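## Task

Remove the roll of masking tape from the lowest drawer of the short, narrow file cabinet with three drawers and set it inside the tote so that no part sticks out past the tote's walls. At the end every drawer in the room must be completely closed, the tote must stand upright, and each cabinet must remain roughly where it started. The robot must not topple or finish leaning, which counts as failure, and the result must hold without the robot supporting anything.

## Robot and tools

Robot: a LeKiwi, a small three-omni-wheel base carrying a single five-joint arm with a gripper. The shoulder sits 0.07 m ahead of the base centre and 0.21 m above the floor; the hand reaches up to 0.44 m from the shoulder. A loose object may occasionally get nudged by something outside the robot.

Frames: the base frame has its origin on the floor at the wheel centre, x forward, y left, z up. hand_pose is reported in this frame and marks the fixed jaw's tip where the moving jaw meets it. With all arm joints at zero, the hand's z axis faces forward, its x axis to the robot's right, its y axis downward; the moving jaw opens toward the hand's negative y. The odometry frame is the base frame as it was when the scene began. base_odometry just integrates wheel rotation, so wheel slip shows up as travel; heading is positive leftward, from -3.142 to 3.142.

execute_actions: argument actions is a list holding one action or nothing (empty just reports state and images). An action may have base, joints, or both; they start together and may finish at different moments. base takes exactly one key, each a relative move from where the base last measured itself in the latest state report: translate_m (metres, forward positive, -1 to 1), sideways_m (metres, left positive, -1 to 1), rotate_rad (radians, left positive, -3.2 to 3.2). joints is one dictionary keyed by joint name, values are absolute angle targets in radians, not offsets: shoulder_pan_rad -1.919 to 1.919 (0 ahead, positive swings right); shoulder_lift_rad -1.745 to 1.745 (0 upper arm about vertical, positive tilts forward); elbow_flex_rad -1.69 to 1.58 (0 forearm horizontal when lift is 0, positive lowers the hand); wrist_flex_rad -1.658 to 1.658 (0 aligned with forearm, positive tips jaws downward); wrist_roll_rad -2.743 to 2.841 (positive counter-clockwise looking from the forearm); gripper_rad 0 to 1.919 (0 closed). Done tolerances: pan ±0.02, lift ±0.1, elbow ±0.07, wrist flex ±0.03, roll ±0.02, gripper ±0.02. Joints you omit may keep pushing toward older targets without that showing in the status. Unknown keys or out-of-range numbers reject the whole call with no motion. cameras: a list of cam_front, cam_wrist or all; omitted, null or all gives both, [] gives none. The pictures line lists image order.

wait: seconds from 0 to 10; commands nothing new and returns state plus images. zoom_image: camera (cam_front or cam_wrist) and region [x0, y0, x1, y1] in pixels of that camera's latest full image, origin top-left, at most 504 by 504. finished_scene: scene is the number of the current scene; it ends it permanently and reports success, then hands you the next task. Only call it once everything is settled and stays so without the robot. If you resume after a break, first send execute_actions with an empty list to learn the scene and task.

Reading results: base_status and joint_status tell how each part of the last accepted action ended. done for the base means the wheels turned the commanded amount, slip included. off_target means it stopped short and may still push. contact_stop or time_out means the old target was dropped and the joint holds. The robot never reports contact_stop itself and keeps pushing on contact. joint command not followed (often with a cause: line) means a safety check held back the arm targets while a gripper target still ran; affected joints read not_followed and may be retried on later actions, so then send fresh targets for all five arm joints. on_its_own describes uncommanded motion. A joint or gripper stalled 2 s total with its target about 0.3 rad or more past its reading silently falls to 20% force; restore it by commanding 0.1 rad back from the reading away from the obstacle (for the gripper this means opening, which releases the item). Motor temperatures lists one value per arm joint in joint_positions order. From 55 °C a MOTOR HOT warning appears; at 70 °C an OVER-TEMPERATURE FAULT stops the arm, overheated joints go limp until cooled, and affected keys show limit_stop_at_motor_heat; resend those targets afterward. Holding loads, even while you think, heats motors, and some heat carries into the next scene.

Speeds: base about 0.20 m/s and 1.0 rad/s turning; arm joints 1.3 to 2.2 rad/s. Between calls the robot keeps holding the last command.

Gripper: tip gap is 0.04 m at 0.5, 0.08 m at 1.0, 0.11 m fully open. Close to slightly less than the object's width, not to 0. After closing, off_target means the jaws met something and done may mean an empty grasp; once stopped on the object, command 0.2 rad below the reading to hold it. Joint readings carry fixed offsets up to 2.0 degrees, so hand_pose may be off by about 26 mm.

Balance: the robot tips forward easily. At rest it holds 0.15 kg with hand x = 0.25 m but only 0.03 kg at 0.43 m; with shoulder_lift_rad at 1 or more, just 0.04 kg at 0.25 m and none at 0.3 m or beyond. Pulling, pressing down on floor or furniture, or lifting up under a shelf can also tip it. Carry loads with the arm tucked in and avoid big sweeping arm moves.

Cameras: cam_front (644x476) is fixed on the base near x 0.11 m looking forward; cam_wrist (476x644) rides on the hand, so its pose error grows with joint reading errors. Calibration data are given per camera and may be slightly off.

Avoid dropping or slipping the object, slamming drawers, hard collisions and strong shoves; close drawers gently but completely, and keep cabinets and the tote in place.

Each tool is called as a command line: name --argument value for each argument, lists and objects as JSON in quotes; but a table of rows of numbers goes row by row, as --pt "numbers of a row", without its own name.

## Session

execute_actions --actions '[]'

Scene clock: 0.00 s.
Motor temperatures (°C, as the motors report them): [29 28 32 27 28]
base_odometry: x=+0.000 y=+0.000 heading=+0.000 (m, m, rad; odometry frame)
base_status: not commanded
joint_positions: shoulder_pan_rad=-0.087 shoulder_lift_rad=-1.482 elbow_flex_rad=-0.258 wrist_flex_rad=+1.458 wrist_roll_rad=-1.540 gripper_rad=+1.920
joint_status: not commanded
hand_pose: x=+0.1133 y=+0.0118 z=+0.4234 quat_wxyz=(+0.798, -0.021, +0.600, +0.042) (m; base frame)
pictures: cam_front, cam_wrist
camera_calibration (this result's frames):
cam_wrist: T_world_to_cam=[[0.121807, -0.990696, -0.0606987, 0.0229147], [-0.326236, 0.0177955, -0.945121, 0.455311], [0.937408, 0.134924, -0.321033, 0.10081], [0, 0, 0, 1]] pos_world=[0.0512474, 0.000997328, 0.464078]
Images, in order (width x height): cam_front 644x476, cam_wrist 476x644.

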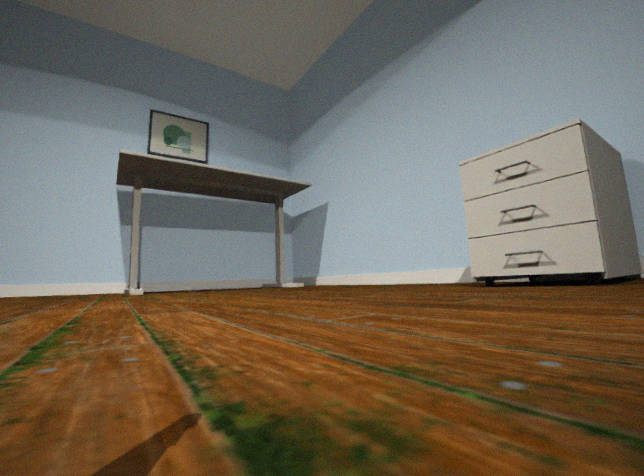

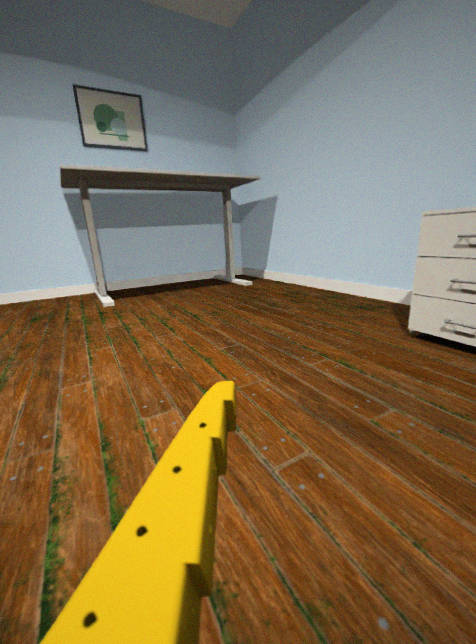

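execute_actions --actions '[{"base":{"rotate_rad":1.5}}]' --cameras '["cam_front"]'

execute_actions --actions '[{"base":{"rotate_rad":1.4}}]' --cameras '["cam_front"]'

execute_actions --actions '[{"base":{"rotate_rad":1.3}}]' --cameras '["cam_front"]'

execute_actions --actions '[{"base":{"rotate_rad":1.16},"joints":{"shoulder_pan_rad":0}}]'

Scene clock: 10.43 s.
Motor temperatures (°C, as the motors report them): [29 28 32 27 28]
base_odometry: x=+0.000 y=+0.000 heading=+1.496 (m, m, rad; odometry frame)
base_status: done
joint_positions: shoulder_pan_rad=-0.087 shoulder_lift_rad=-1.482 elbow_flex_rad=-0.258 wrist_flex_rad=+1.458 wrist_roll_rad=-1.540 gripper_rad=+1.920
joint_status: not commanded
hand_pose: x=+0.1133 y=+0.0118 z=+0.4234 quat_wxyz=(+0.798, -0.021, +0.600, +0.042) (m; base frame)
pictures: cam_front
Images, in order (width x height): cam_front 644x476.

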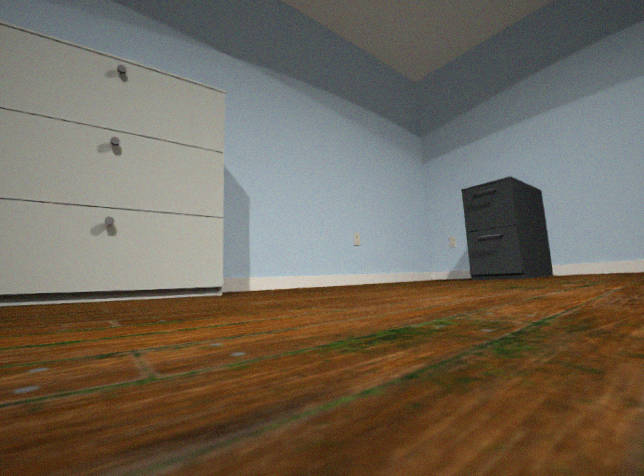

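Scene clock: 12.80 s.
Motor temperatures (°C, as the motors report them): [29 28 32 27 28]
base_odometry: x=+0.000 y=+0.000 heading=+2.892 (m, m, rad; odometry frame)
base_status: done
joint_positions: shoulder_pan_rad=-0.087 shoulder_lift_rad=-1.482 elbow_flex_rad=-0.258 wrist_flex_rad=+1.458 wrist_roll_rad=-1.540 gripper_rad=+1.920
joint_status: not commanded
hand_pose: x=+0.1133 y=+0.0118 z=+0.4234 quat_wxyz=(+0.798, -0.021, +0.600, +0.042) (m; base frame)
pictures: cam_front
Images, in order (width x height): cam_front 644x476.

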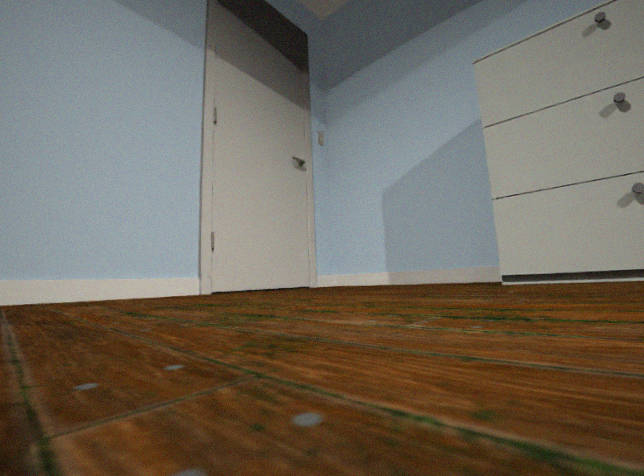

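Scene clock: 15.07 s.
Motor temperatures (°C, as the motors report them): [29 28 32 27 28]
base_odometry: x=+0.000 y=+0.000 heading=-2.095 (m, m, rad; odometry frame)
base_status: done
joint_positions: shoulder_pan_rad=-0.087 shoulder_lift_rad=-1.482 elbow_flex_rad=-0.258 wrist_flex_rad=+1.458 wrist_roll_rad=-1.540 gripper_rad=+1.920
joint_status: not commanded
hand_pose: x=+0.1133 y=+0.0118 z=+0.4234 quat_wxyz=(+0.798, -0.021, +0.600, +0.042) (m; base frame)
pictures: cam_front
Images, in order (width x height): cam_front 644x476.

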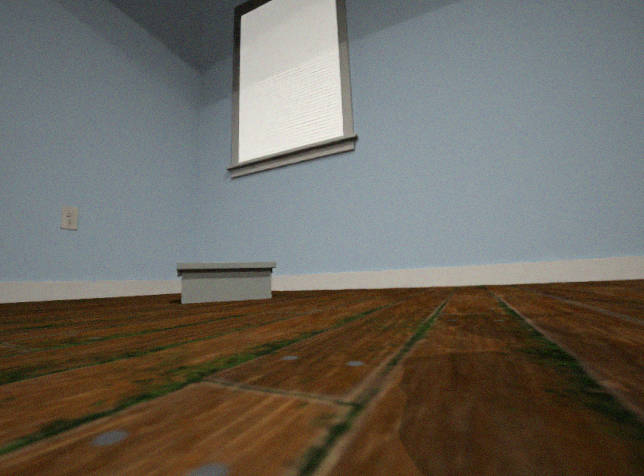

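Scene clock: 17.20 s.
Motor temperatures (°C, as the motors report them): [29 28 32 27 28]
base_odometry: x=+0.000 y=+0.000 heading=-0.939 (m, m, rad; odometry frame)
base_status: done
joint_positions: shoulder_pan_rad=-0.009 shoulder_lift_rad=-1.482 elbow_flex_rad=-0.258 wrist_flex_rad=+1.458 wrist_roll_rad=-1.540 gripper_rad=+1.920
joint_status: all done
hand_pose: x=+0.1141 y=+0.0081 z=+0.4234 quat_wxyz=(+0.799, +0.003, +0.601, +0.011) (m; base frame)
pictures: cam_front, cam_wrist
camera_calibration (this result's frames):
cam_wrist: T_world_to_cam=[[0.0440081, -0.997186, -0.0606987, 0.0281272], [-0.323847, 0.0432374, -0.945121, 0.455151], [0.945085, 0.0612501, -0.321033, 0.100296], [0, 0, 0, 1]] pos_world=[0.0513735, 0.00222539, 0.464078]
Images, in order (width x height): cam_front 644x476, cam_wrist 476x644.

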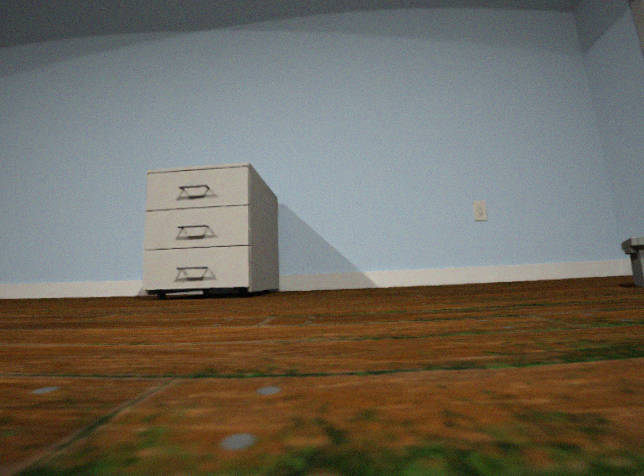

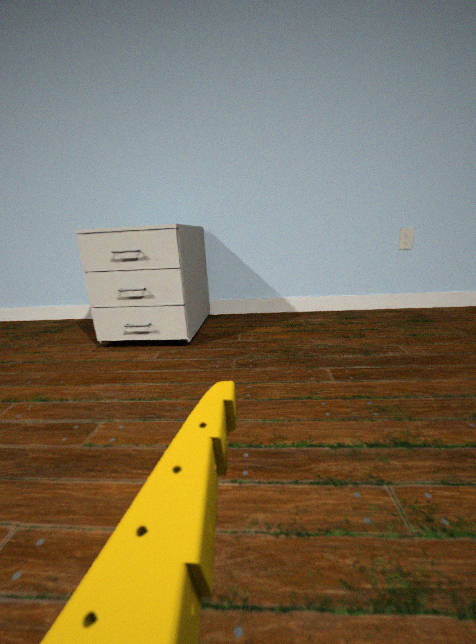

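execute_actions --actions '[{"base":{"sideways_m":0.45},"joints":{"shoulder_lift_rad":0.6,"elbow_flex_rad":0.85,"wrist_flex_rad":-1.2,"wrist_roll_rad":0,"gripper_rad":0.6}}]' --cameras '[]'

execute_actions --actions '[{"base":{"translate_m":0.6}}]'

Scene clock: 25.50 s.
Motor temperatures (°C, as the motors report them): [29 28 32 27 28]
base_odometry: x=+0.363 y=+0.265 heading=-0.940 (m, m, rad; odometry frame)
base_status: done
joint_positions: shoulder_pan_rad=-0.009 shoulder_lift_rad=+0.607 elbow_flex_rad=+0.853 wrist_flex_rad=-1.184 wrist_roll_rad=-0.007 gripper_rad=+0.608
joint_status: all done
hand_pose: x=+0.3570 y=+0.0026 z=+0.1005 quat_wxyz=(+0.440, -0.551, +0.577, -0.412) (m; base frame)
pictures: none
No camera images: the call's "cameras" was empty. Leave "cameras" out to get every camera's image.

Scene clock: 29.47 s.
Motor temperatures (°C, as the motors report them): [29 28 32 27 28]
base_odometry: x=+0.716 y=-0.219 heading=-0.940 (m, m, rad; odometry frame)
base_status: done
joint_positions: shoulder_pan_rad=-0.009 shoulder_lift_rad=+0.607 elbow_flex_rad=+0.853 wrist_flex_rad=-1.184 wrist_roll_rad=-0.007 gripper_rad=+0.608
joint_status: not commanded
hand_pose: x=+0.3570 y=+0.0026 z=+0.1005 quat_wxyz=(+0.440, -0.551, +0.577, -0.412) (m; base frame)
pictures: cam_front, cam_wrist
camera_calibration (this result's frames):
cam_wrist: T_world_to_cam=[[0.288548, -0.103831, 0.951819, -0.199057], [-0.56597, -0.820329, 0.0820895, 0.21425], [0.772281, -0.562388, -0.295469, -0.171916], [0, 0, 0, 1]] pos_world=[0.311464, 0.0584037, 0.121083]
Images, in order (width x height): cam_front 644x476, cam_wrist 476x644.

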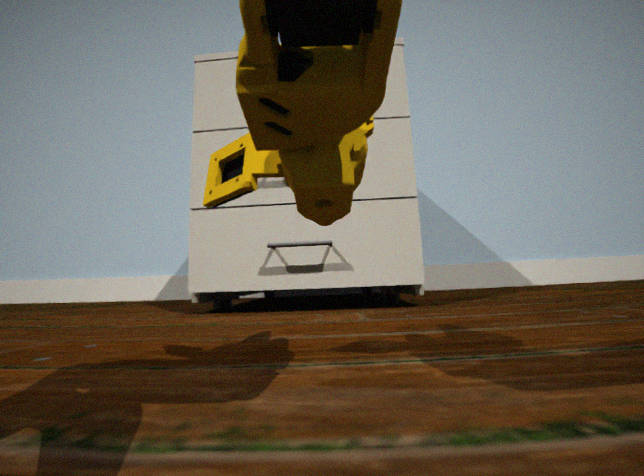

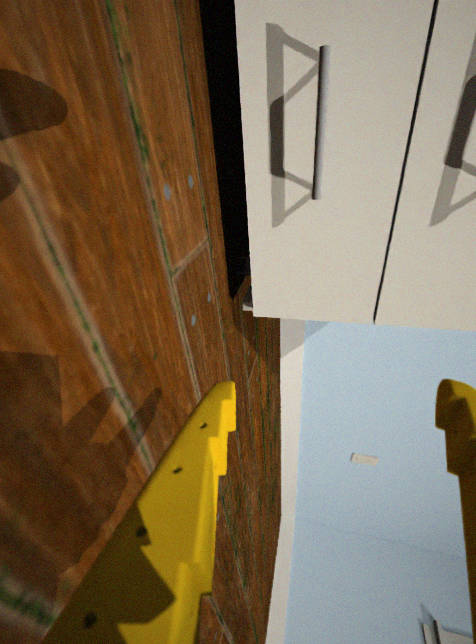

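execute_actions --actions '[{"base":{"sideways_m":0.037}}]' --cameras '[]'

execute_actions --actions '[{"base":{"translate_m":0.17}}]'

Scene clock: 36.07 s.
Motor temperatures (°C, as the motors report them): [29 28 32 27 28]
base_odometry: x=+0.746 y=-0.198 heading=-0.942 (m, m, rad; odometry frame)
base_status: done
joint_positions: shoulder_pan_rad=-0.007 shoulder_lift_rad=+0.607 elbow_flex_rad=+0.853 wrist_flex_rad=-1.184 wrist_roll_rad=-0.007 gripper_rad=+0.608
joint_status: not commanded
hand_pose: x=+0.3570 y=+0.0021 z=+0.1005 quat_wxyz=(+0.440, -0.550, +0.578, -0.413) (m; base frame)
pictures: none
No camera images: the call's "cameras" was empty. Leave "cameras" out to get every camera's image.

Scene clock: 37.90 s.
Motor temperatures (°C, as the motors report them): [29 28 32 27 28]
base_odometry: x=+0.846 y=-0.335 heading=-0.942 (m, m, rad; odometry frame)
base_status: done
joint_positions: shoulder_pan_rad=-0.007 shoulder_lift_rad=+0.607 elbow_flex_rad=+0.853 wrist_flex_rad=-1.184 wrist_roll_rad=-0.007 gripper_rad=+0.608
joint_status: not commanded
hand_pose: x=+0.3570 y=+0.0021 z=+0.1005 quat_wxyz=(+0.440, -0.550, +0.578, -0.413) (m; base frame)
pictures: cam_front, cam_wrist
camera_calibration (this result's frames):
cam_wrist: T_world_to_cam=[[0.288389, -0.104273, 0.951819, -0.199047], [-0.567228, -0.819459, 0.0820895, 0.214334], [0.771417, -0.563572, -0.295469, -0.171858], [0, 0, 0, 1]] pos_world=[0.311553, 0.0580286, 0.121083]
Images, in order (width x height): cam_front 644x476, cam_wrist 476x644.

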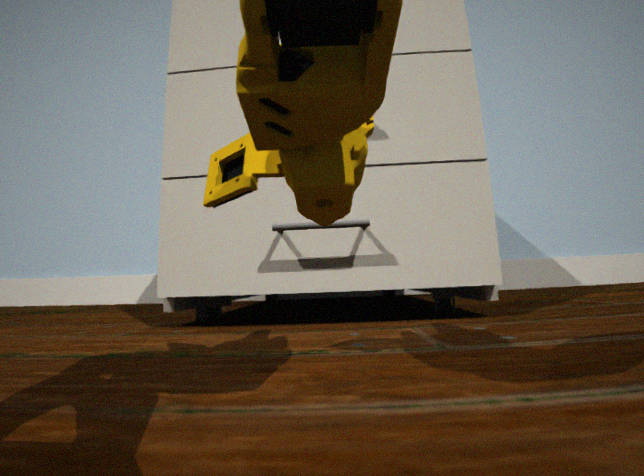

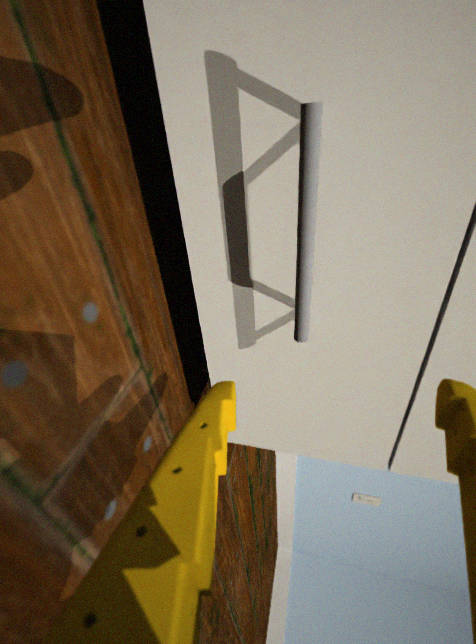

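execute_actions --actions '[{"base":{"translate_m":0.095}}]'

Scene clock: 48.70 s.
Motor temperatures (°C, as the motors report them): [29 28 32 27 28]
base_odometry: x=+0.901 y=-0.412 heading=-0.942 (m, m, rad; odometry frame)
base_status: done
joint_positions: shoulder_pan_rad=-0.007 shoulder_lift_rad=+0.607 elbow_flex_rad=+0.853 wrist_flex_rad=-1.184 wrist_roll_rad=-0.007 gripper_rad=+0.608
joint_status: not commanded
hand_pose: x=+0.3570 y=+0.0021 z=+0.1005 quat_wxyz=(+0.440, -0.550, +0.578, -0.413) (m; base frame)
pictures: cam_front, cam_wrist
camera_calibration (this result's frames):
cam_wrist: T_world_to_cam=[[0.288389, -0.104273, 0.951819, -0.199047], [-0.567228, -0.819459, 0.0820895, 0.214334], [0.771417, -0.563572, -0.295469, -0.171858], [0, 0, 0, 1]] pos_world=[0.311553, 0.0580286, 0.121083]
Images, in order (width x height): cam_front 644x476, cam_wrist 476x644.

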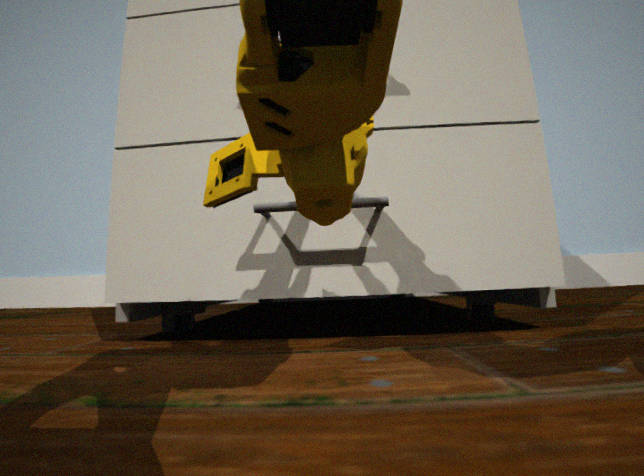

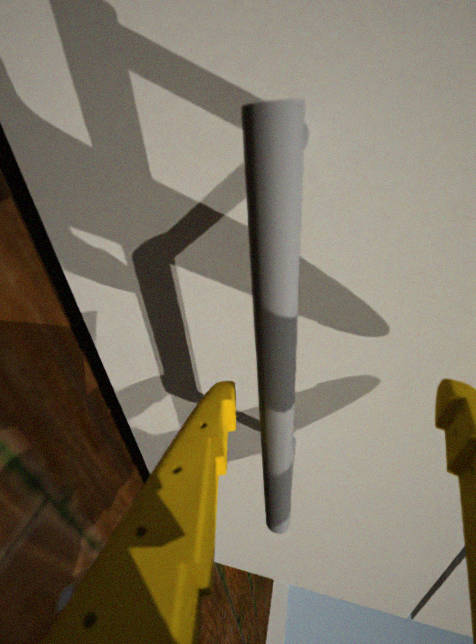

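execute_actions --actions '[{"base":{"translate_m":0.025}}]' --cameras '["cam_wrist"]'

execute_actions --actions '[{"joints":{"gripper_rad":0.0}}]' --cameras '["cam_wrist"]'

execute_actions --actions '[{"base":{"translate_m":-0.1}}]'

Scene clock: 58.80 s.
Motor temperatures (°C, as the motors report them): [29 28 32 27 28]
base_odometry: x=+0.915 y=-0.431 heading=-0.942 (m, m, rad; odometry frame)
base_status: done
joint_positions: shoulder_pan_rad=-0.007 shoulder_lift_rad=+0.609 elbow_flex_rad=+0.865 wrist_flex_rad=-1.194 wrist_roll_rad=-0.006 gripper_rad=+0.608
joint_status: not commanded
hand_pose: x=+0.3551 y=+0.0021 z=+0.0996 quat_wxyz=(+0.438, -0.551, +0.578, -0.412) (m; base frame)
pictures: cam_wrist
camera_calibration (this result's frames):
cam_wrist: T_world_to_cam=[[0.291341, -0.102727, 0.951088, -0.19866], [-0.566628, -0.819573, 0.0850497, 0.212807], [0.770749, -0.563691, -0.296983, -0.170285], [0, 0, 0, 1]] pos_world=[0.309707, 0.0580148, 0.120272]
Images, in order (width x height): cam_wrist 476x644.

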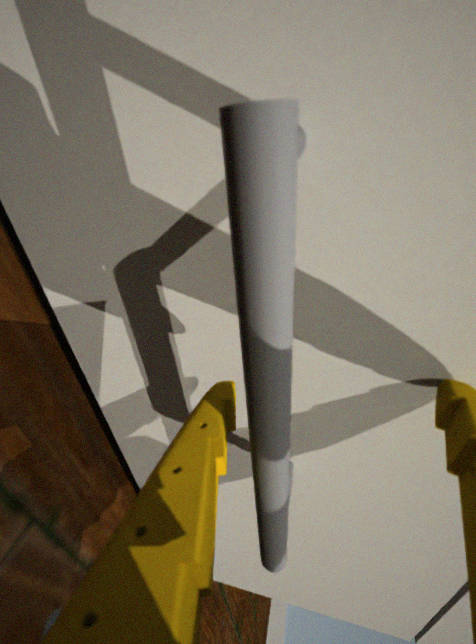

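Scene clock: 59.80 s.
Motor temperatures (°C, as the motors report them): [29 28 32 27 28]
base_odometry: x=+0.915 y=-0.431 heading=-0.942 (m, m, rad; odometry frame)
base_status: not commanded
joint_positions: shoulder_pan_rad=-0.007 shoulder_lift_rad=+0.609 elbow_flex_rad=+0.854 wrist_flex_rad=-1.202 wrist_roll_rad=-0.006 gripper_rad=+0.014
joint_status: all done
hand_pose: x=+0.3575 y=+0.0021 z=+0.1026 quat_wxyz=(+0.444, -0.547, +0.574, -0.417) (m; base frame)
pictures: cam_wrist
camera_calibration (this result's frames):
cam_wrist: T_world_to_cam=[[0.273786, -0.102852, 0.956275, -0.196469], [-0.568096, -0.819583, 0.0744979, 0.215512], [0.776085, -0.563653, -0.28282, -0.174564], [0, 0, 0, 1]] pos_world=[0.311698, 0.058029, 0.122453]
Images, in order (width x height): cam_wrist 476x644.

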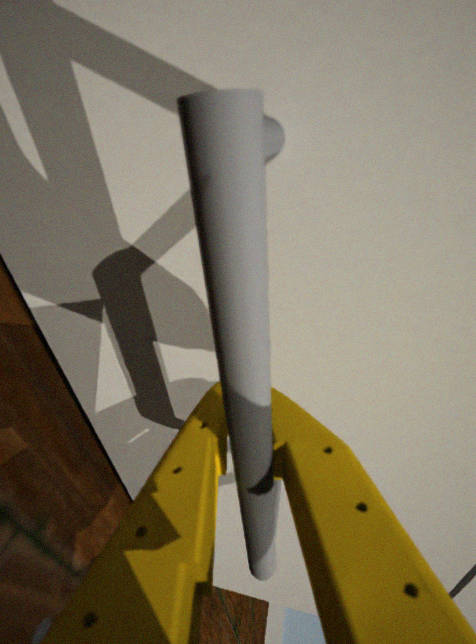

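Scene clock: 61.40 s.
Motor temperatures (°C, as the motors report them): [29 28 32 27 28]
base_odometry: x=+0.857 y=-0.351 heading=-0.942 (m, m, rad; odometry frame)
base_status: done
joint_positions: shoulder_pan_rad=-0.007 shoulder_lift_rad=+0.609 elbow_flex_rad=+0.853 wrist_flex_rad=-1.200 wrist_roll_rad=-0.006 gripper_rad=+0.007
joint_status: not commanded
hand_pose: x=+0.3577 y=+0.0021 z=+0.1027 quat_wxyz=(+0.444, -0.547, +0.574, -0.417) (m; base frame)
pictures: cam_front, cam_wrist
camera_calibration (this result's frames):
cam_wrist: T_world_to_cam=[[0.273786, -0.102852, 0.956275, -0.196554], [-0.568096, -0.819583, 0.0744979, 0.215627], [0.776085, -0.563653, -0.28282, -0.174714], [0, 0, 0, 1]] pos_world=[0.311903, 0.0580305, 0.122484]
Images, in order (width x height): cam_front 644x476, cam_wrist 476x644.

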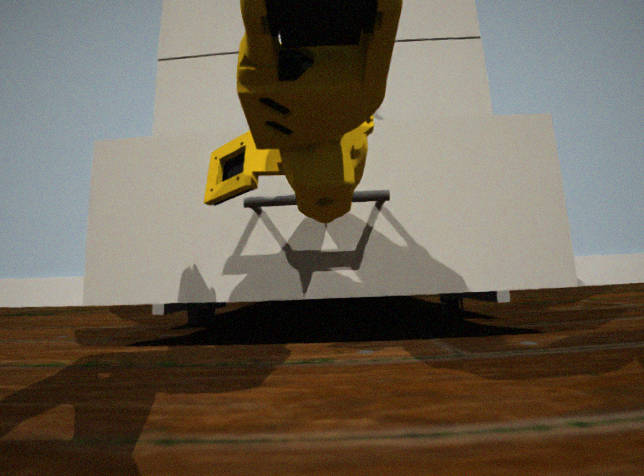

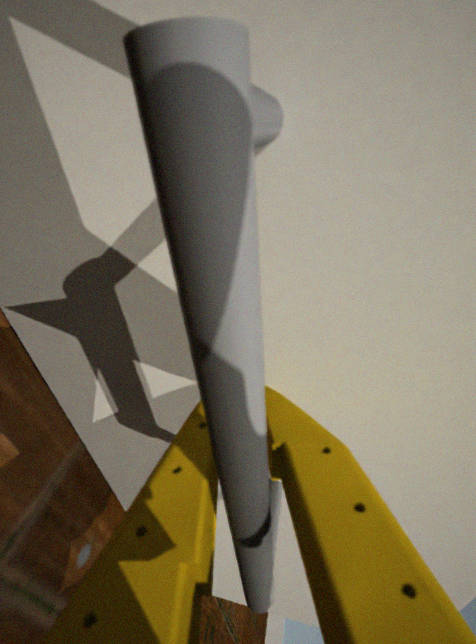

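execute_actions --actions '[{"base":{"translate_m":-0.14}}]' --cameras '["cam_front"]'

execute_actions --actions '[{"joints":{"gripper_rad":0.6}}]' --cameras '[]'

execute_actions --actions '[{"base":{"translate_m":-0.07}}]' --cameras '[]'

execute_actions --actions '[{"joints":{"shoulder_lift_rad":-0.3,"elbow_flex_rad":-0.3,"wrist_flex_rad":1.3,"wrist_roll_rad":-1.54,"gripper_rad":1.0}}]'

Scene clock: 72.40 s.
Motor temperatures (°C, as the motors report them): [29 28 32 27 28]
base_odometry: x=+0.775 y=-0.238 heading=-0.942 (m, m, rad; odometry frame)
base_status: done
joint_positions: shoulder_pan_rad=-0.007 shoulder_lift_rad=+0.606 elbow_flex_rad=+0.848 wrist_flex_rad=-1.200 wrist_roll_rad=-0.006 gripper_rad=+0.007
joint_status: not commanded
hand_pose: x=+0.3588 y=+0.0021 z=+0.1043 quat_wxyz=(+0.446, -0.546, +0.572, -0.419) (m; base frame)
pictures: cam_front
Images, in order (width x height): cam_front 644x476.

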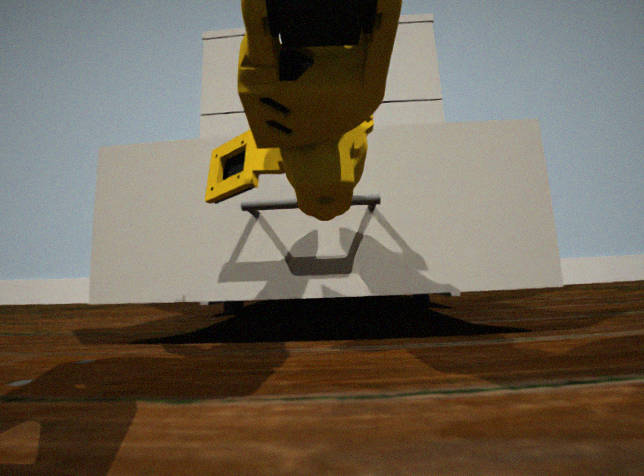

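Scene clock: 73.23 s.
Motor temperatures (°C, as the motors report them): [29 28 32 27 28]
base_odometry: x=+0.775 y=-0.238 heading=-0.942 (m, m, rad; odometry frame)
base_status: not commanded
joint_positions: shoulder_pan_rad=-0.007 shoulder_lift_rad=+0.609 elbow_flex_rad=+0.850 wrist_flex_rad=-1.200 wrist_roll_rad=-0.006 gripper_rad=+0.590
joint_status: all done
hand_pose: x=+0.3582 y=+0.0021 z=+0.1032 quat_wxyz=(+0.445, -0.547, +0.573, -0.418) (m; base frame)
pictures: none
No camera images: the call's "cameras" was empty. Leave "cameras" out to get every camera's image.

Scene clock: 74.50 s.
Motor temperatures (°C, as the motors report them): [29 28 32 27 28]
base_odometry: x=+0.734 y=-0.182 heading=-0.942 (m, m, rad; odometry frame)
base_status: done
joint_positions: shoulder_pan_rad=-0.007 shoulder_lift_rad=+0.609 elbow_flex_rad=+0.850 wrist_flex_rad=-1.200 wrist_roll_rad=-0.006 gripper_rad=+0.592
joint_status: not commanded
hand_pose: x=+0.3582 y=+0.0021 z=+0.1032 quat_wxyz=(+0.445, -0.547, +0.573, -0.418) (m; base frame)
pictures: none
No camera images: the call's "cameras" was empty. Leave "cameras" out to get every camera's image.

Scene clock: 76.77 s.
Motor temperatures (°C, as the motors report them): [29 28 32 27 28]
base_odometry: x=+0.734 y=-0.182 heading=-0.942 (m, m, rad; odometry frame)
base_status: not commanded
joint_positions: shoulder_pan_rad=-0.007 shoulder_lift_rad=-0.273 elbow_flex_rad=-0.262 wrist_flex_rad=+1.297 wrist_roll_rad=-1.534 gripper_rad=+0.992
joint_status: all done
hand_pose: x=+0.3234 y=+0.0096 z=+0.2874 quat_wxyz=(+0.394, +0.002, +0.919, +0.004) (m; base frame)
pictures: cam_front, cam_wrist
camera_calibration (this result's frames):
cam_wrist: T_world_to_cam=[[-0.0232843, -0.998122, -0.0566684, 0.0326881], [-0.979886, 0.034023, -0.196638, 0.391428], [0.198197, 0.0509499, -0.978837, 0.289356], [0, 0, 0, 1]] pos_world=[0.326966, 0.00456641, 0.362055]
Images, in order (width x height): cam_front 644x476, cam_wrist 476x644.

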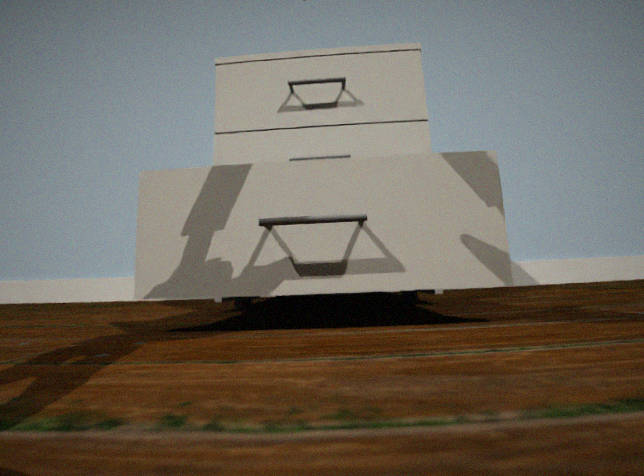

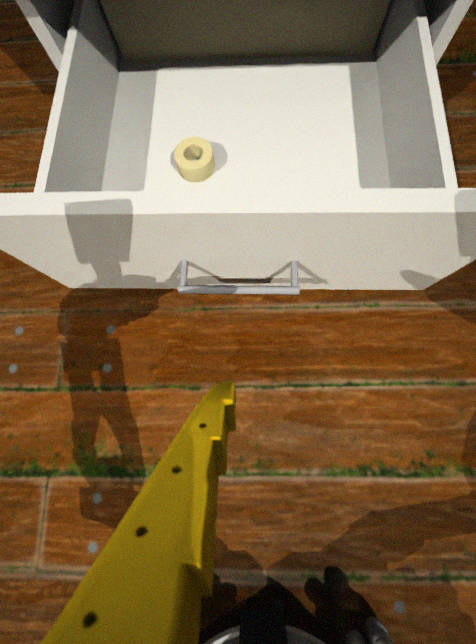

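execute_actions --actions '[{"base":{"sideways_m":0.092}}]' --cameras '[]'

execute_actions --actions '[{"base":{"translate_m":0.25},"joints":{"shoulder_lift_rad":-0.1,"elbow_flex_rad":-0.2,"wrist_flex_rad":1.4,"gripper_rad":0.85}}]' --cameras '[]'

execute_actions --actions '[{"joints":{"shoulder_lift_rad":0.10,"elbow_flex_rad":0.09,"wrist_flex_rad":0.96}}]'

Scene clock: 88.40 s.
Motor temperatures (°C, as the motors report them): [29 28 32 27 28]
base_odometry: x=+0.808 y=-0.128 heading=-0.944 (m, m, rad; odometry frame)
base_status: done
joint_positions: shoulder_pan_rad=-0.007 shoulder_lift_rad=-0.273 elbow_flex_rad=-0.262 wrist_flex_rad=+1.297 wrist_roll_rad=-1.534 gripper_rad=+0.992
joint_status: not commanded
hand_pose: x=+0.3234 y=+0.0096 z=+0.2874 quat_wxyz=(+0.394, +0.002, +0.919, +0.004) (m; base frame)
pictures: none
No camera images: the call's "cameras" was empty. Leave "cameras" out to get every camera's image.

Scene clock: 90.63 s.
Motor temperatures (°C, as the motors report them): [29 28 32 27 28]
base_odometry: x=+0.954 y=-0.330 heading=-0.944 (m, m, rad; odometry frame)
base_status: done
joint_positions: shoulder_pan_rad=-0.007 shoulder_lift_rad=-0.092 elbow_flex_rad=-0.195 wrist_flex_rad=+1.395 wrist_roll_rad=-1.534 gripper_rad=+0.858
joint_status: all done
hand_pose: x=+0.3143 y=+0.0095 z=+0.2231 quat_wxyz=(+0.229, +0.002, +0.973, +0.002) (m; base frame)
pictures: none
No camera images: the call's "cameras" was empty. Leave "cameras" out to get every camera's image.

Scene clock: 91.63 s.
Motor temperatures (°C, as the motors report them): [29 28 32 27 28]
base_odometry: x=+0.954 y=-0.330 heading=-0.944 (m, m, rad; odometry frame)
base_status: not commanded
joint_positions: shoulder_pan_rad=-0.007 shoulder_lift_rad=+0.110 elbow_flex_rad=+0.094 wrist_flex_rad=+0.972 wrist_roll_rad=-1.534 gripper_rad=+0.858
joint_status: all done
hand_pose: x=+0.3324 y=+0.0096 z=+0.1473 quat_wxyz=(+0.196, +0.002, +0.981, +0.002) (m; base frame)
pictures: cam_front, cam_wrist
camera_calibration (this result's frames):
cam_wrist: T_world_to_cam=[[-0.0435169, -0.998266, -0.0396341, 0.0292452], [-0.976192, 0.0340495, 0.21422, 0.310984], [-0.212499, 0.0480126, -0.975981, 0.286628], [0, 0, 0, 1]] pos_world=[0.365761, 0.00484387, 0.214284]
Images, in order (width x height): cam_front 644x476, cam_wrist 476x644.

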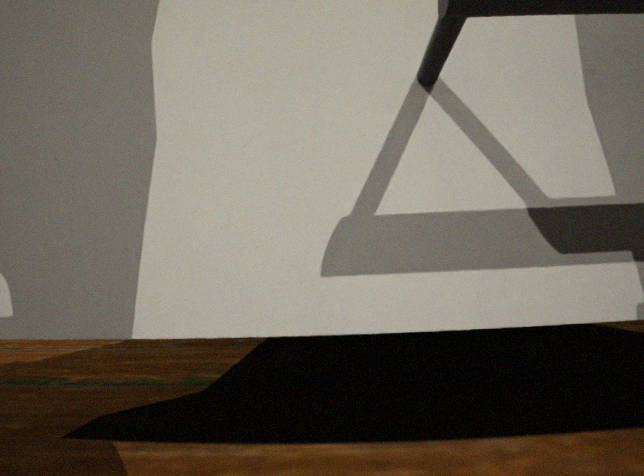

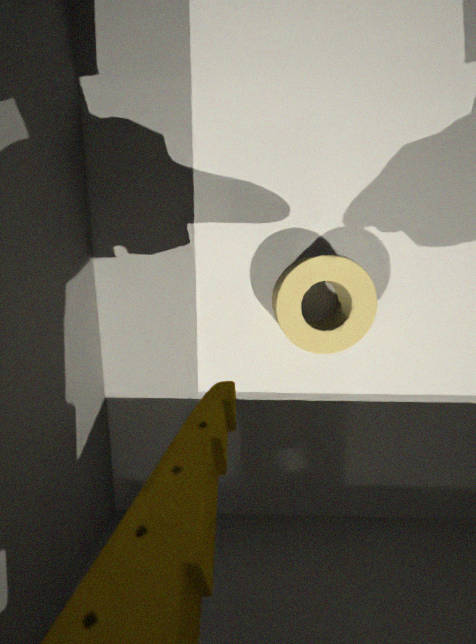

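execute_actions --actions '[{"joints":{"shoulder_pan_rad":0.03,"shoulder_lift_rad":0.36,"elbow_flex_rad":0.17,"wrist_flex_rad":0.58}}]' --cameras '["cam_wrist"]'

Scene clock: 100.60 s.
Motor temperatures (°C, as the motors report them): [29 28 32 27 28]
base_odometry: x=+0.954 y=-0.330 heading=-0.944 (m, m, rad; odometry frame)
base_status: not commanded
joint_positions: shoulder_pan_rad=+0.022 shoulder_lift_rad=+0.372 elbow_flex_rad=+0.175 wrist_flex_rad=+0.594 wrist_roll_rad=-1.534 gripper_rad=+0.858
joint_status: all done
hand_pose: x=+0.3491 y=+0.0015 z=+0.0918 quat_wxyz=(+0.213, +0.016, +0.977, -0.001) (m; base frame)
pictures: cam_wrist
camera_calibration (this result's frames):
cam_wrist: T_world_to_cam=[[-0.0712236, -0.996604, -0.0413207, 0.029508], [-0.981456, 0.0626294, 0.181169, 0.344302], [-0.177966, 0.0534579, -0.982584, 0.224901], [0, 0, 0, 1]] pos_world=[0.380043, -0.0041784, 0.159826]
Images, in order (width x height): cam_wrist 476x644.

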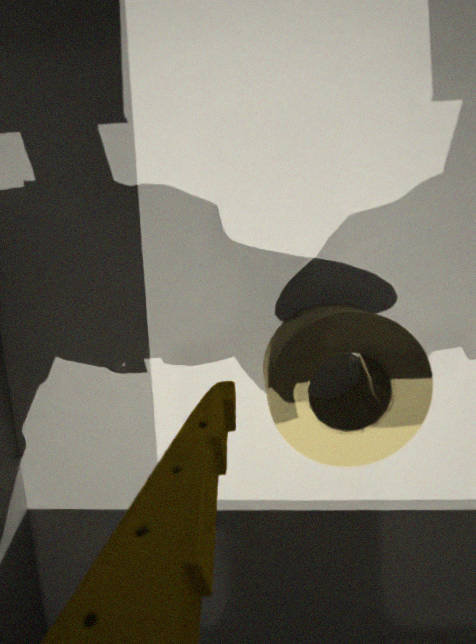

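Well aligned; go down ~2.5 cm.

execute_actions --actions '[{"joints":{"shoulder_lift_rad":0.46,"elbow_flex_rad":0.22,"wrist_flex_rad":0.43}}]' --cameras '["cam_wrist"]'

execute_actions --actions '[{"joints":{"gripper_rad":0.35}}]' --cameras '["cam_wrist"]'

Scene clock: 105.90 s.
Motor temperatures (°C, as the motors report them): [29 28 32 27 28]
base_odometry: x=+0.954 y=-0.330 heading=-0.944 (m, m, rad; odometry frame)
base_status: not commanded
joint_positions: shoulder_pan_rad=+0.022 shoulder_lift_rad=+0.472 elbow_flex_rad=+0.222 wrist_flex_rad=+0.442 wrist_roll_rad=-1.534 gripper_rad=+0.858
joint_status: all done
hand_pose: x=+0.3480 y=+0.0015 z=+0.0684 quat_wxyz=(+0.215, +0.016, +0.976, -0.001) (m; base frame)
pictures: cam_wrist
camera_calibration (this result's frames):
cam_wrist: T_world_to_cam=[[-0.0710329, -0.996608, -0.0415471, 0.028432], [-0.982279, 0.0626475, 0.176645, 0.348], [-0.173443, 0.0533584, -0.983397, 0.200159], [0, 0, 0, 1]] pos_world=[0.378569, -0.00414596, 0.136544]
Images, in order (width x height): cam_wrist 476x644.

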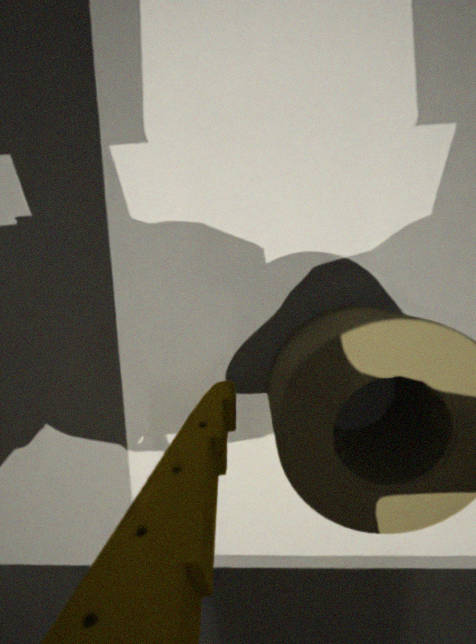

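Scene clock: 106.70 s.
Motor temperatures (°C, as the motors report them): [29 28 32 27 28]
base_odometry: x=+0.954 y=-0.330 heading=-0.944 (m, m, rad; odometry frame)
base_status: not commanded
joint_positions: shoulder_pan_rad=+0.024 shoulder_lift_rad=+0.472 elbow_flex_rad=+0.222 wrist_flex_rad=+0.442 wrist_roll_rad=-1.534 gripper_rad=+0.565
joint_status: gripper_rad off_target (ended at +0.565, target +0.350)
hand_pose: x=+0.3480 y=+0.0011 z=+0.0684 quat_wxyz=(+0.215, +0.017, +0.976, -0.001) (m; base frame)
pictures: cam_wrist
camera_calibration (this result's frames):
cam_wrist: T_world_to_cam=[[-0.0725616, -0.996498, -0.0415471, 0.0285344], [-0.982182, 0.0641543, 0.176645, 0.347993], [-0.173361, 0.0536244, -0.983397, 0.200153], [0, 0, 0, 1]] pos_world=[0.378562, -0.00462389, 0.136544]
Images, in order (width x height): cam_wrist 476x644.

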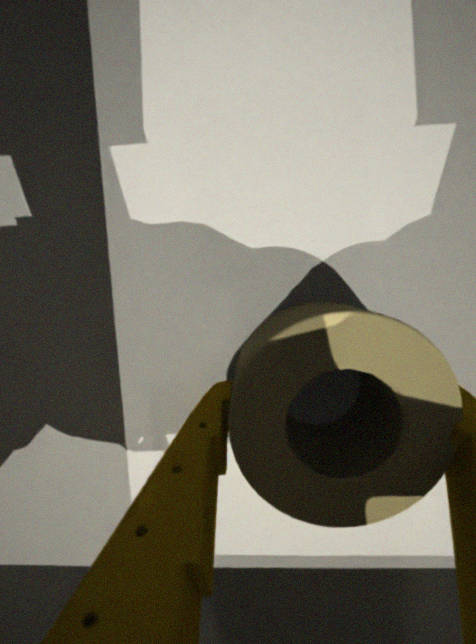

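execute_actions --actions '[{"joints":{"shoulder_lift_rad":-0.1,"elbow_flex_rad":-0.2,"wrist_flex_rad":1.4,"gripper_rad":0.37}}]' --cameras '["cam_wrist"]'

execute_actions --actions '[{"joints":{"shoulder_lift_rad":-0.8,"elbow_flex_rad":0.3,"wrist_flex_rad":1.2}}]' --cameras '[]'

execute_actions --actions '[{"joints":{"shoulder_pan_rad":1.8}}]' --cameras '[]'

execute_actions --actions '[{"base":{"translate_m":0.2}}]'

execute_actions --actions '[{"base":{"translate_m":0.07}}]'

Scene clock: 117.43 s.
Motor temperatures (°C, as the motors report them): [29 28 32 27 28]
base_odometry: x=+0.954 y=-0.330 heading=-0.944 (m, m, rad; odometry frame)
base_status: not commanded
joint_positions: shoulder_pan_rad=+0.024 shoulder_lift_rad=-0.053 elbow_flex_rad=-0.163 wrist_flex_rad=+1.395 wrist_roll_rad=-1.535 gripper_rad=+0.565
joint_status: gripper_rad off_target (ended at +0.565, target +0.370); the others done
hand_pose: x=+0.3113 y=+0.0020 z=+0.2082 quat_wxyz=(+0.194, +0.018, +0.981, -0.001) (m; base frame)
pictures: cam_wrist
camera_calibration (this result's frames):
cam_wrist: T_world_to_cam=[[-0.0757124, -0.996328, -0.0399839, 0.0331976], [-0.973604, 0.0652075, 0.218733, 0.275775], [-0.215322, 0.0554892, -0.974965, 0.342558], [0, 0, 0, 1]] pos_world=[0.34477, -0.00391521, 0.274989]
Images, in order (width x height): cam_wrist 476x644.

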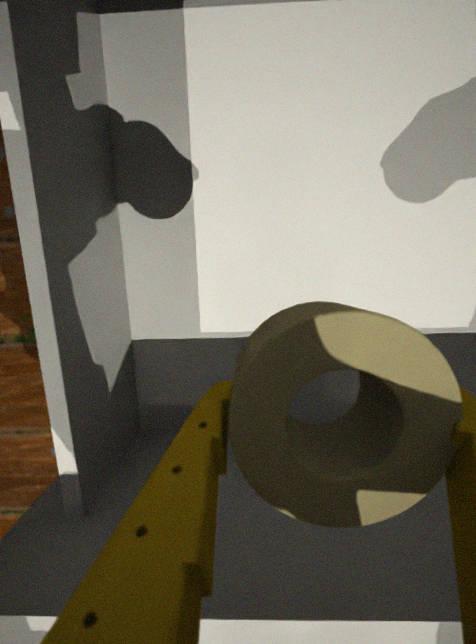

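Scene clock: 118.47 s.
Motor temperatures (°C, as the motors report them): [29 28 32 27 28]
base_odometry: x=+0.954 y=-0.330 heading=-0.944 (m, m, rad; odometry frame)
base_status: not commanded
joint_positions: shoulder_pan_rad=+0.024 shoulder_lift_rad=-0.774 elbow_flex_rad=+0.305 wrist_flex_rad=+1.217 wrist_roll_rad=-1.535 gripper_rad=+0.565
joint_status: all done
hand_pose: x=+0.2744 y=+0.0028 z=+0.2652 quat_wxyz=(+0.400, +0.017, +0.917, -0.002) (m; base frame)
pictures: none
No camera images: the call's "cameras" was empty. Leave "cameras" out to get every camera's image.

Scene clock: 120.43 s.
Motor temperatures (°C, as the motors report them): [29 28 32 27 28]
base_odometry: x=+0.954 y=-0.330 heading=-0.944 (m, m, rad; odometry frame)
base_status: not commanded
joint_positions: shoulder_pan_rad=+1.792 shoulder_lift_rad=-0.774 elbow_flex_rad=+0.305 wrist_flex_rad=+1.217 wrist_roll_rad=-1.535 gripper_rad=+0.565
joint_status: all done
hand_pose: x=+0.0290 y=-0.2040 z=+0.2652 quat_wxyz=(+0.252, +0.720, +0.568, -0.310) (m; base frame)
pictures: none
No camera images: the call's "cameras" was empty. Leave "cameras" out to get every camera's image.

Scene clock: 122.40 s.
Motor temperatures (°C, as the motors report them): [29 28 32 27 28]
base_odometry: x=+1.071 y=-0.492 heading=-0.944 (m, m, rad; odometry frame)
base_status: done
joint_positions: shoulder_pan_rad=+1.794 shoulder_lift_rad=-0.775 elbow_flex_rad=+0.307 wrist_flex_rad=+1.217 wrist_roll_rad=-1.535 gripper_rad=+0.565
joint_status: not commanded
hand_pose: x=+0.0287 y=-0.2037 z=+0.2651 quat_wxyz=(+0.251, +0.720, +0.567, -0.311) (m; base frame)
pictures: cam_front, cam_wrist
camera_calibration (this result's frames):
cam_wrist: T_world_to_cam=[[-0.966335, 0.250629, -0.0581587, 0.093575], [0.257275, 0.943555, -0.208598, 0.258511], [0.0025953, -0.216538, -0.976271, 0.28723], [0, 0, 0, 1]] pos_world=[0.0231708, -0.205176, 0.339781]
Images, in order (width x height): cam_front 644x476, cam_wrist 476x644.

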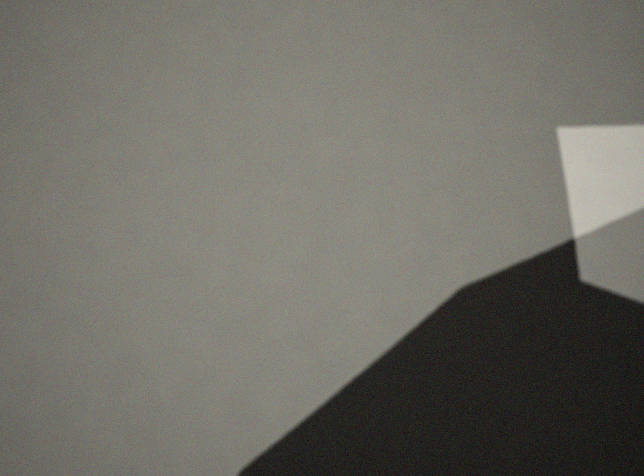

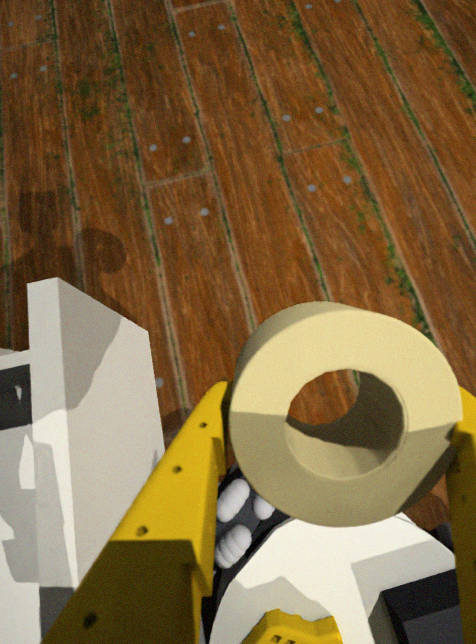

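Scene clock: 123.67 s.
Motor temperatures (°C, as the motors report them): [29 28 32 27 28]
base_odometry: x=+1.112 y=-0.548 heading=-0.944 (m, m, rad; odometry frame)
base_status: done
joint_positions: shoulder_pan_rad=+1.794 shoulder_lift_rad=-0.775 elbow_flex_rad=+0.307 wrist_flex_rad=+1.217 wrist_roll_rad=-1.535 gripper_rad=+0.565
joint_status: not commanded
hand_pose: x=+0.0287 y=-0.2037 z=+0.2651 quat_wxyz=(+0.251, +0.720, +0.567, -0.311) (m; base frame)
pictures: cam_front, cam_wrist
camera_calibration (this result's frames):
cam_wrist: T_world_to_cam=[[-0.966335, 0.250629, -0.0581587, 0.093575], [0.257275, 0.943555, -0.208598, 0.258511], [0.0025953, -0.216538, -0.976271, 0.28723], [0, 0, 0, 1]] pos_world=[0.0231708, -0.205176, 0.339781]
Images, in order (width x height): cam_front 644x476, cam_wrist 476x644.

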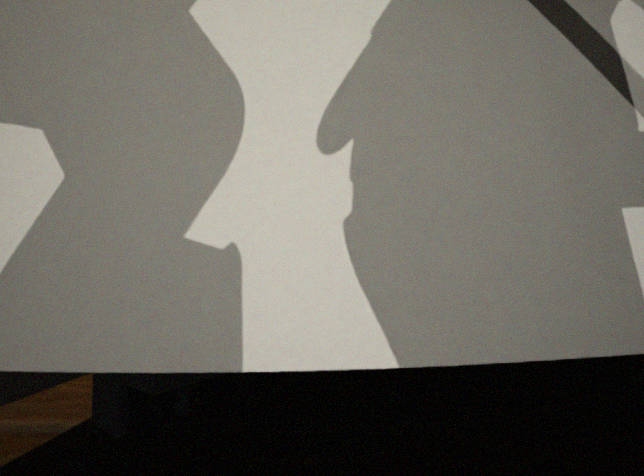

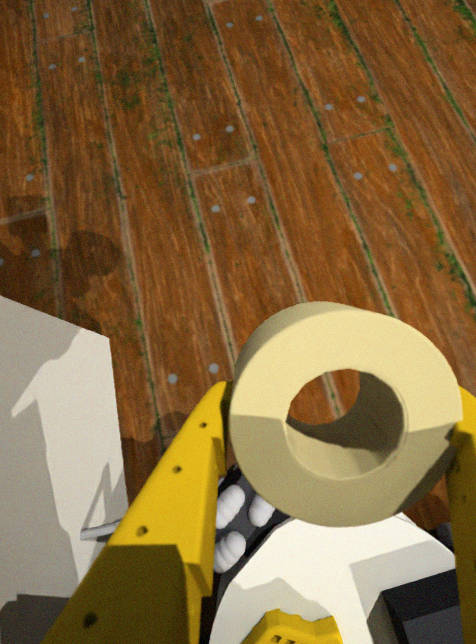

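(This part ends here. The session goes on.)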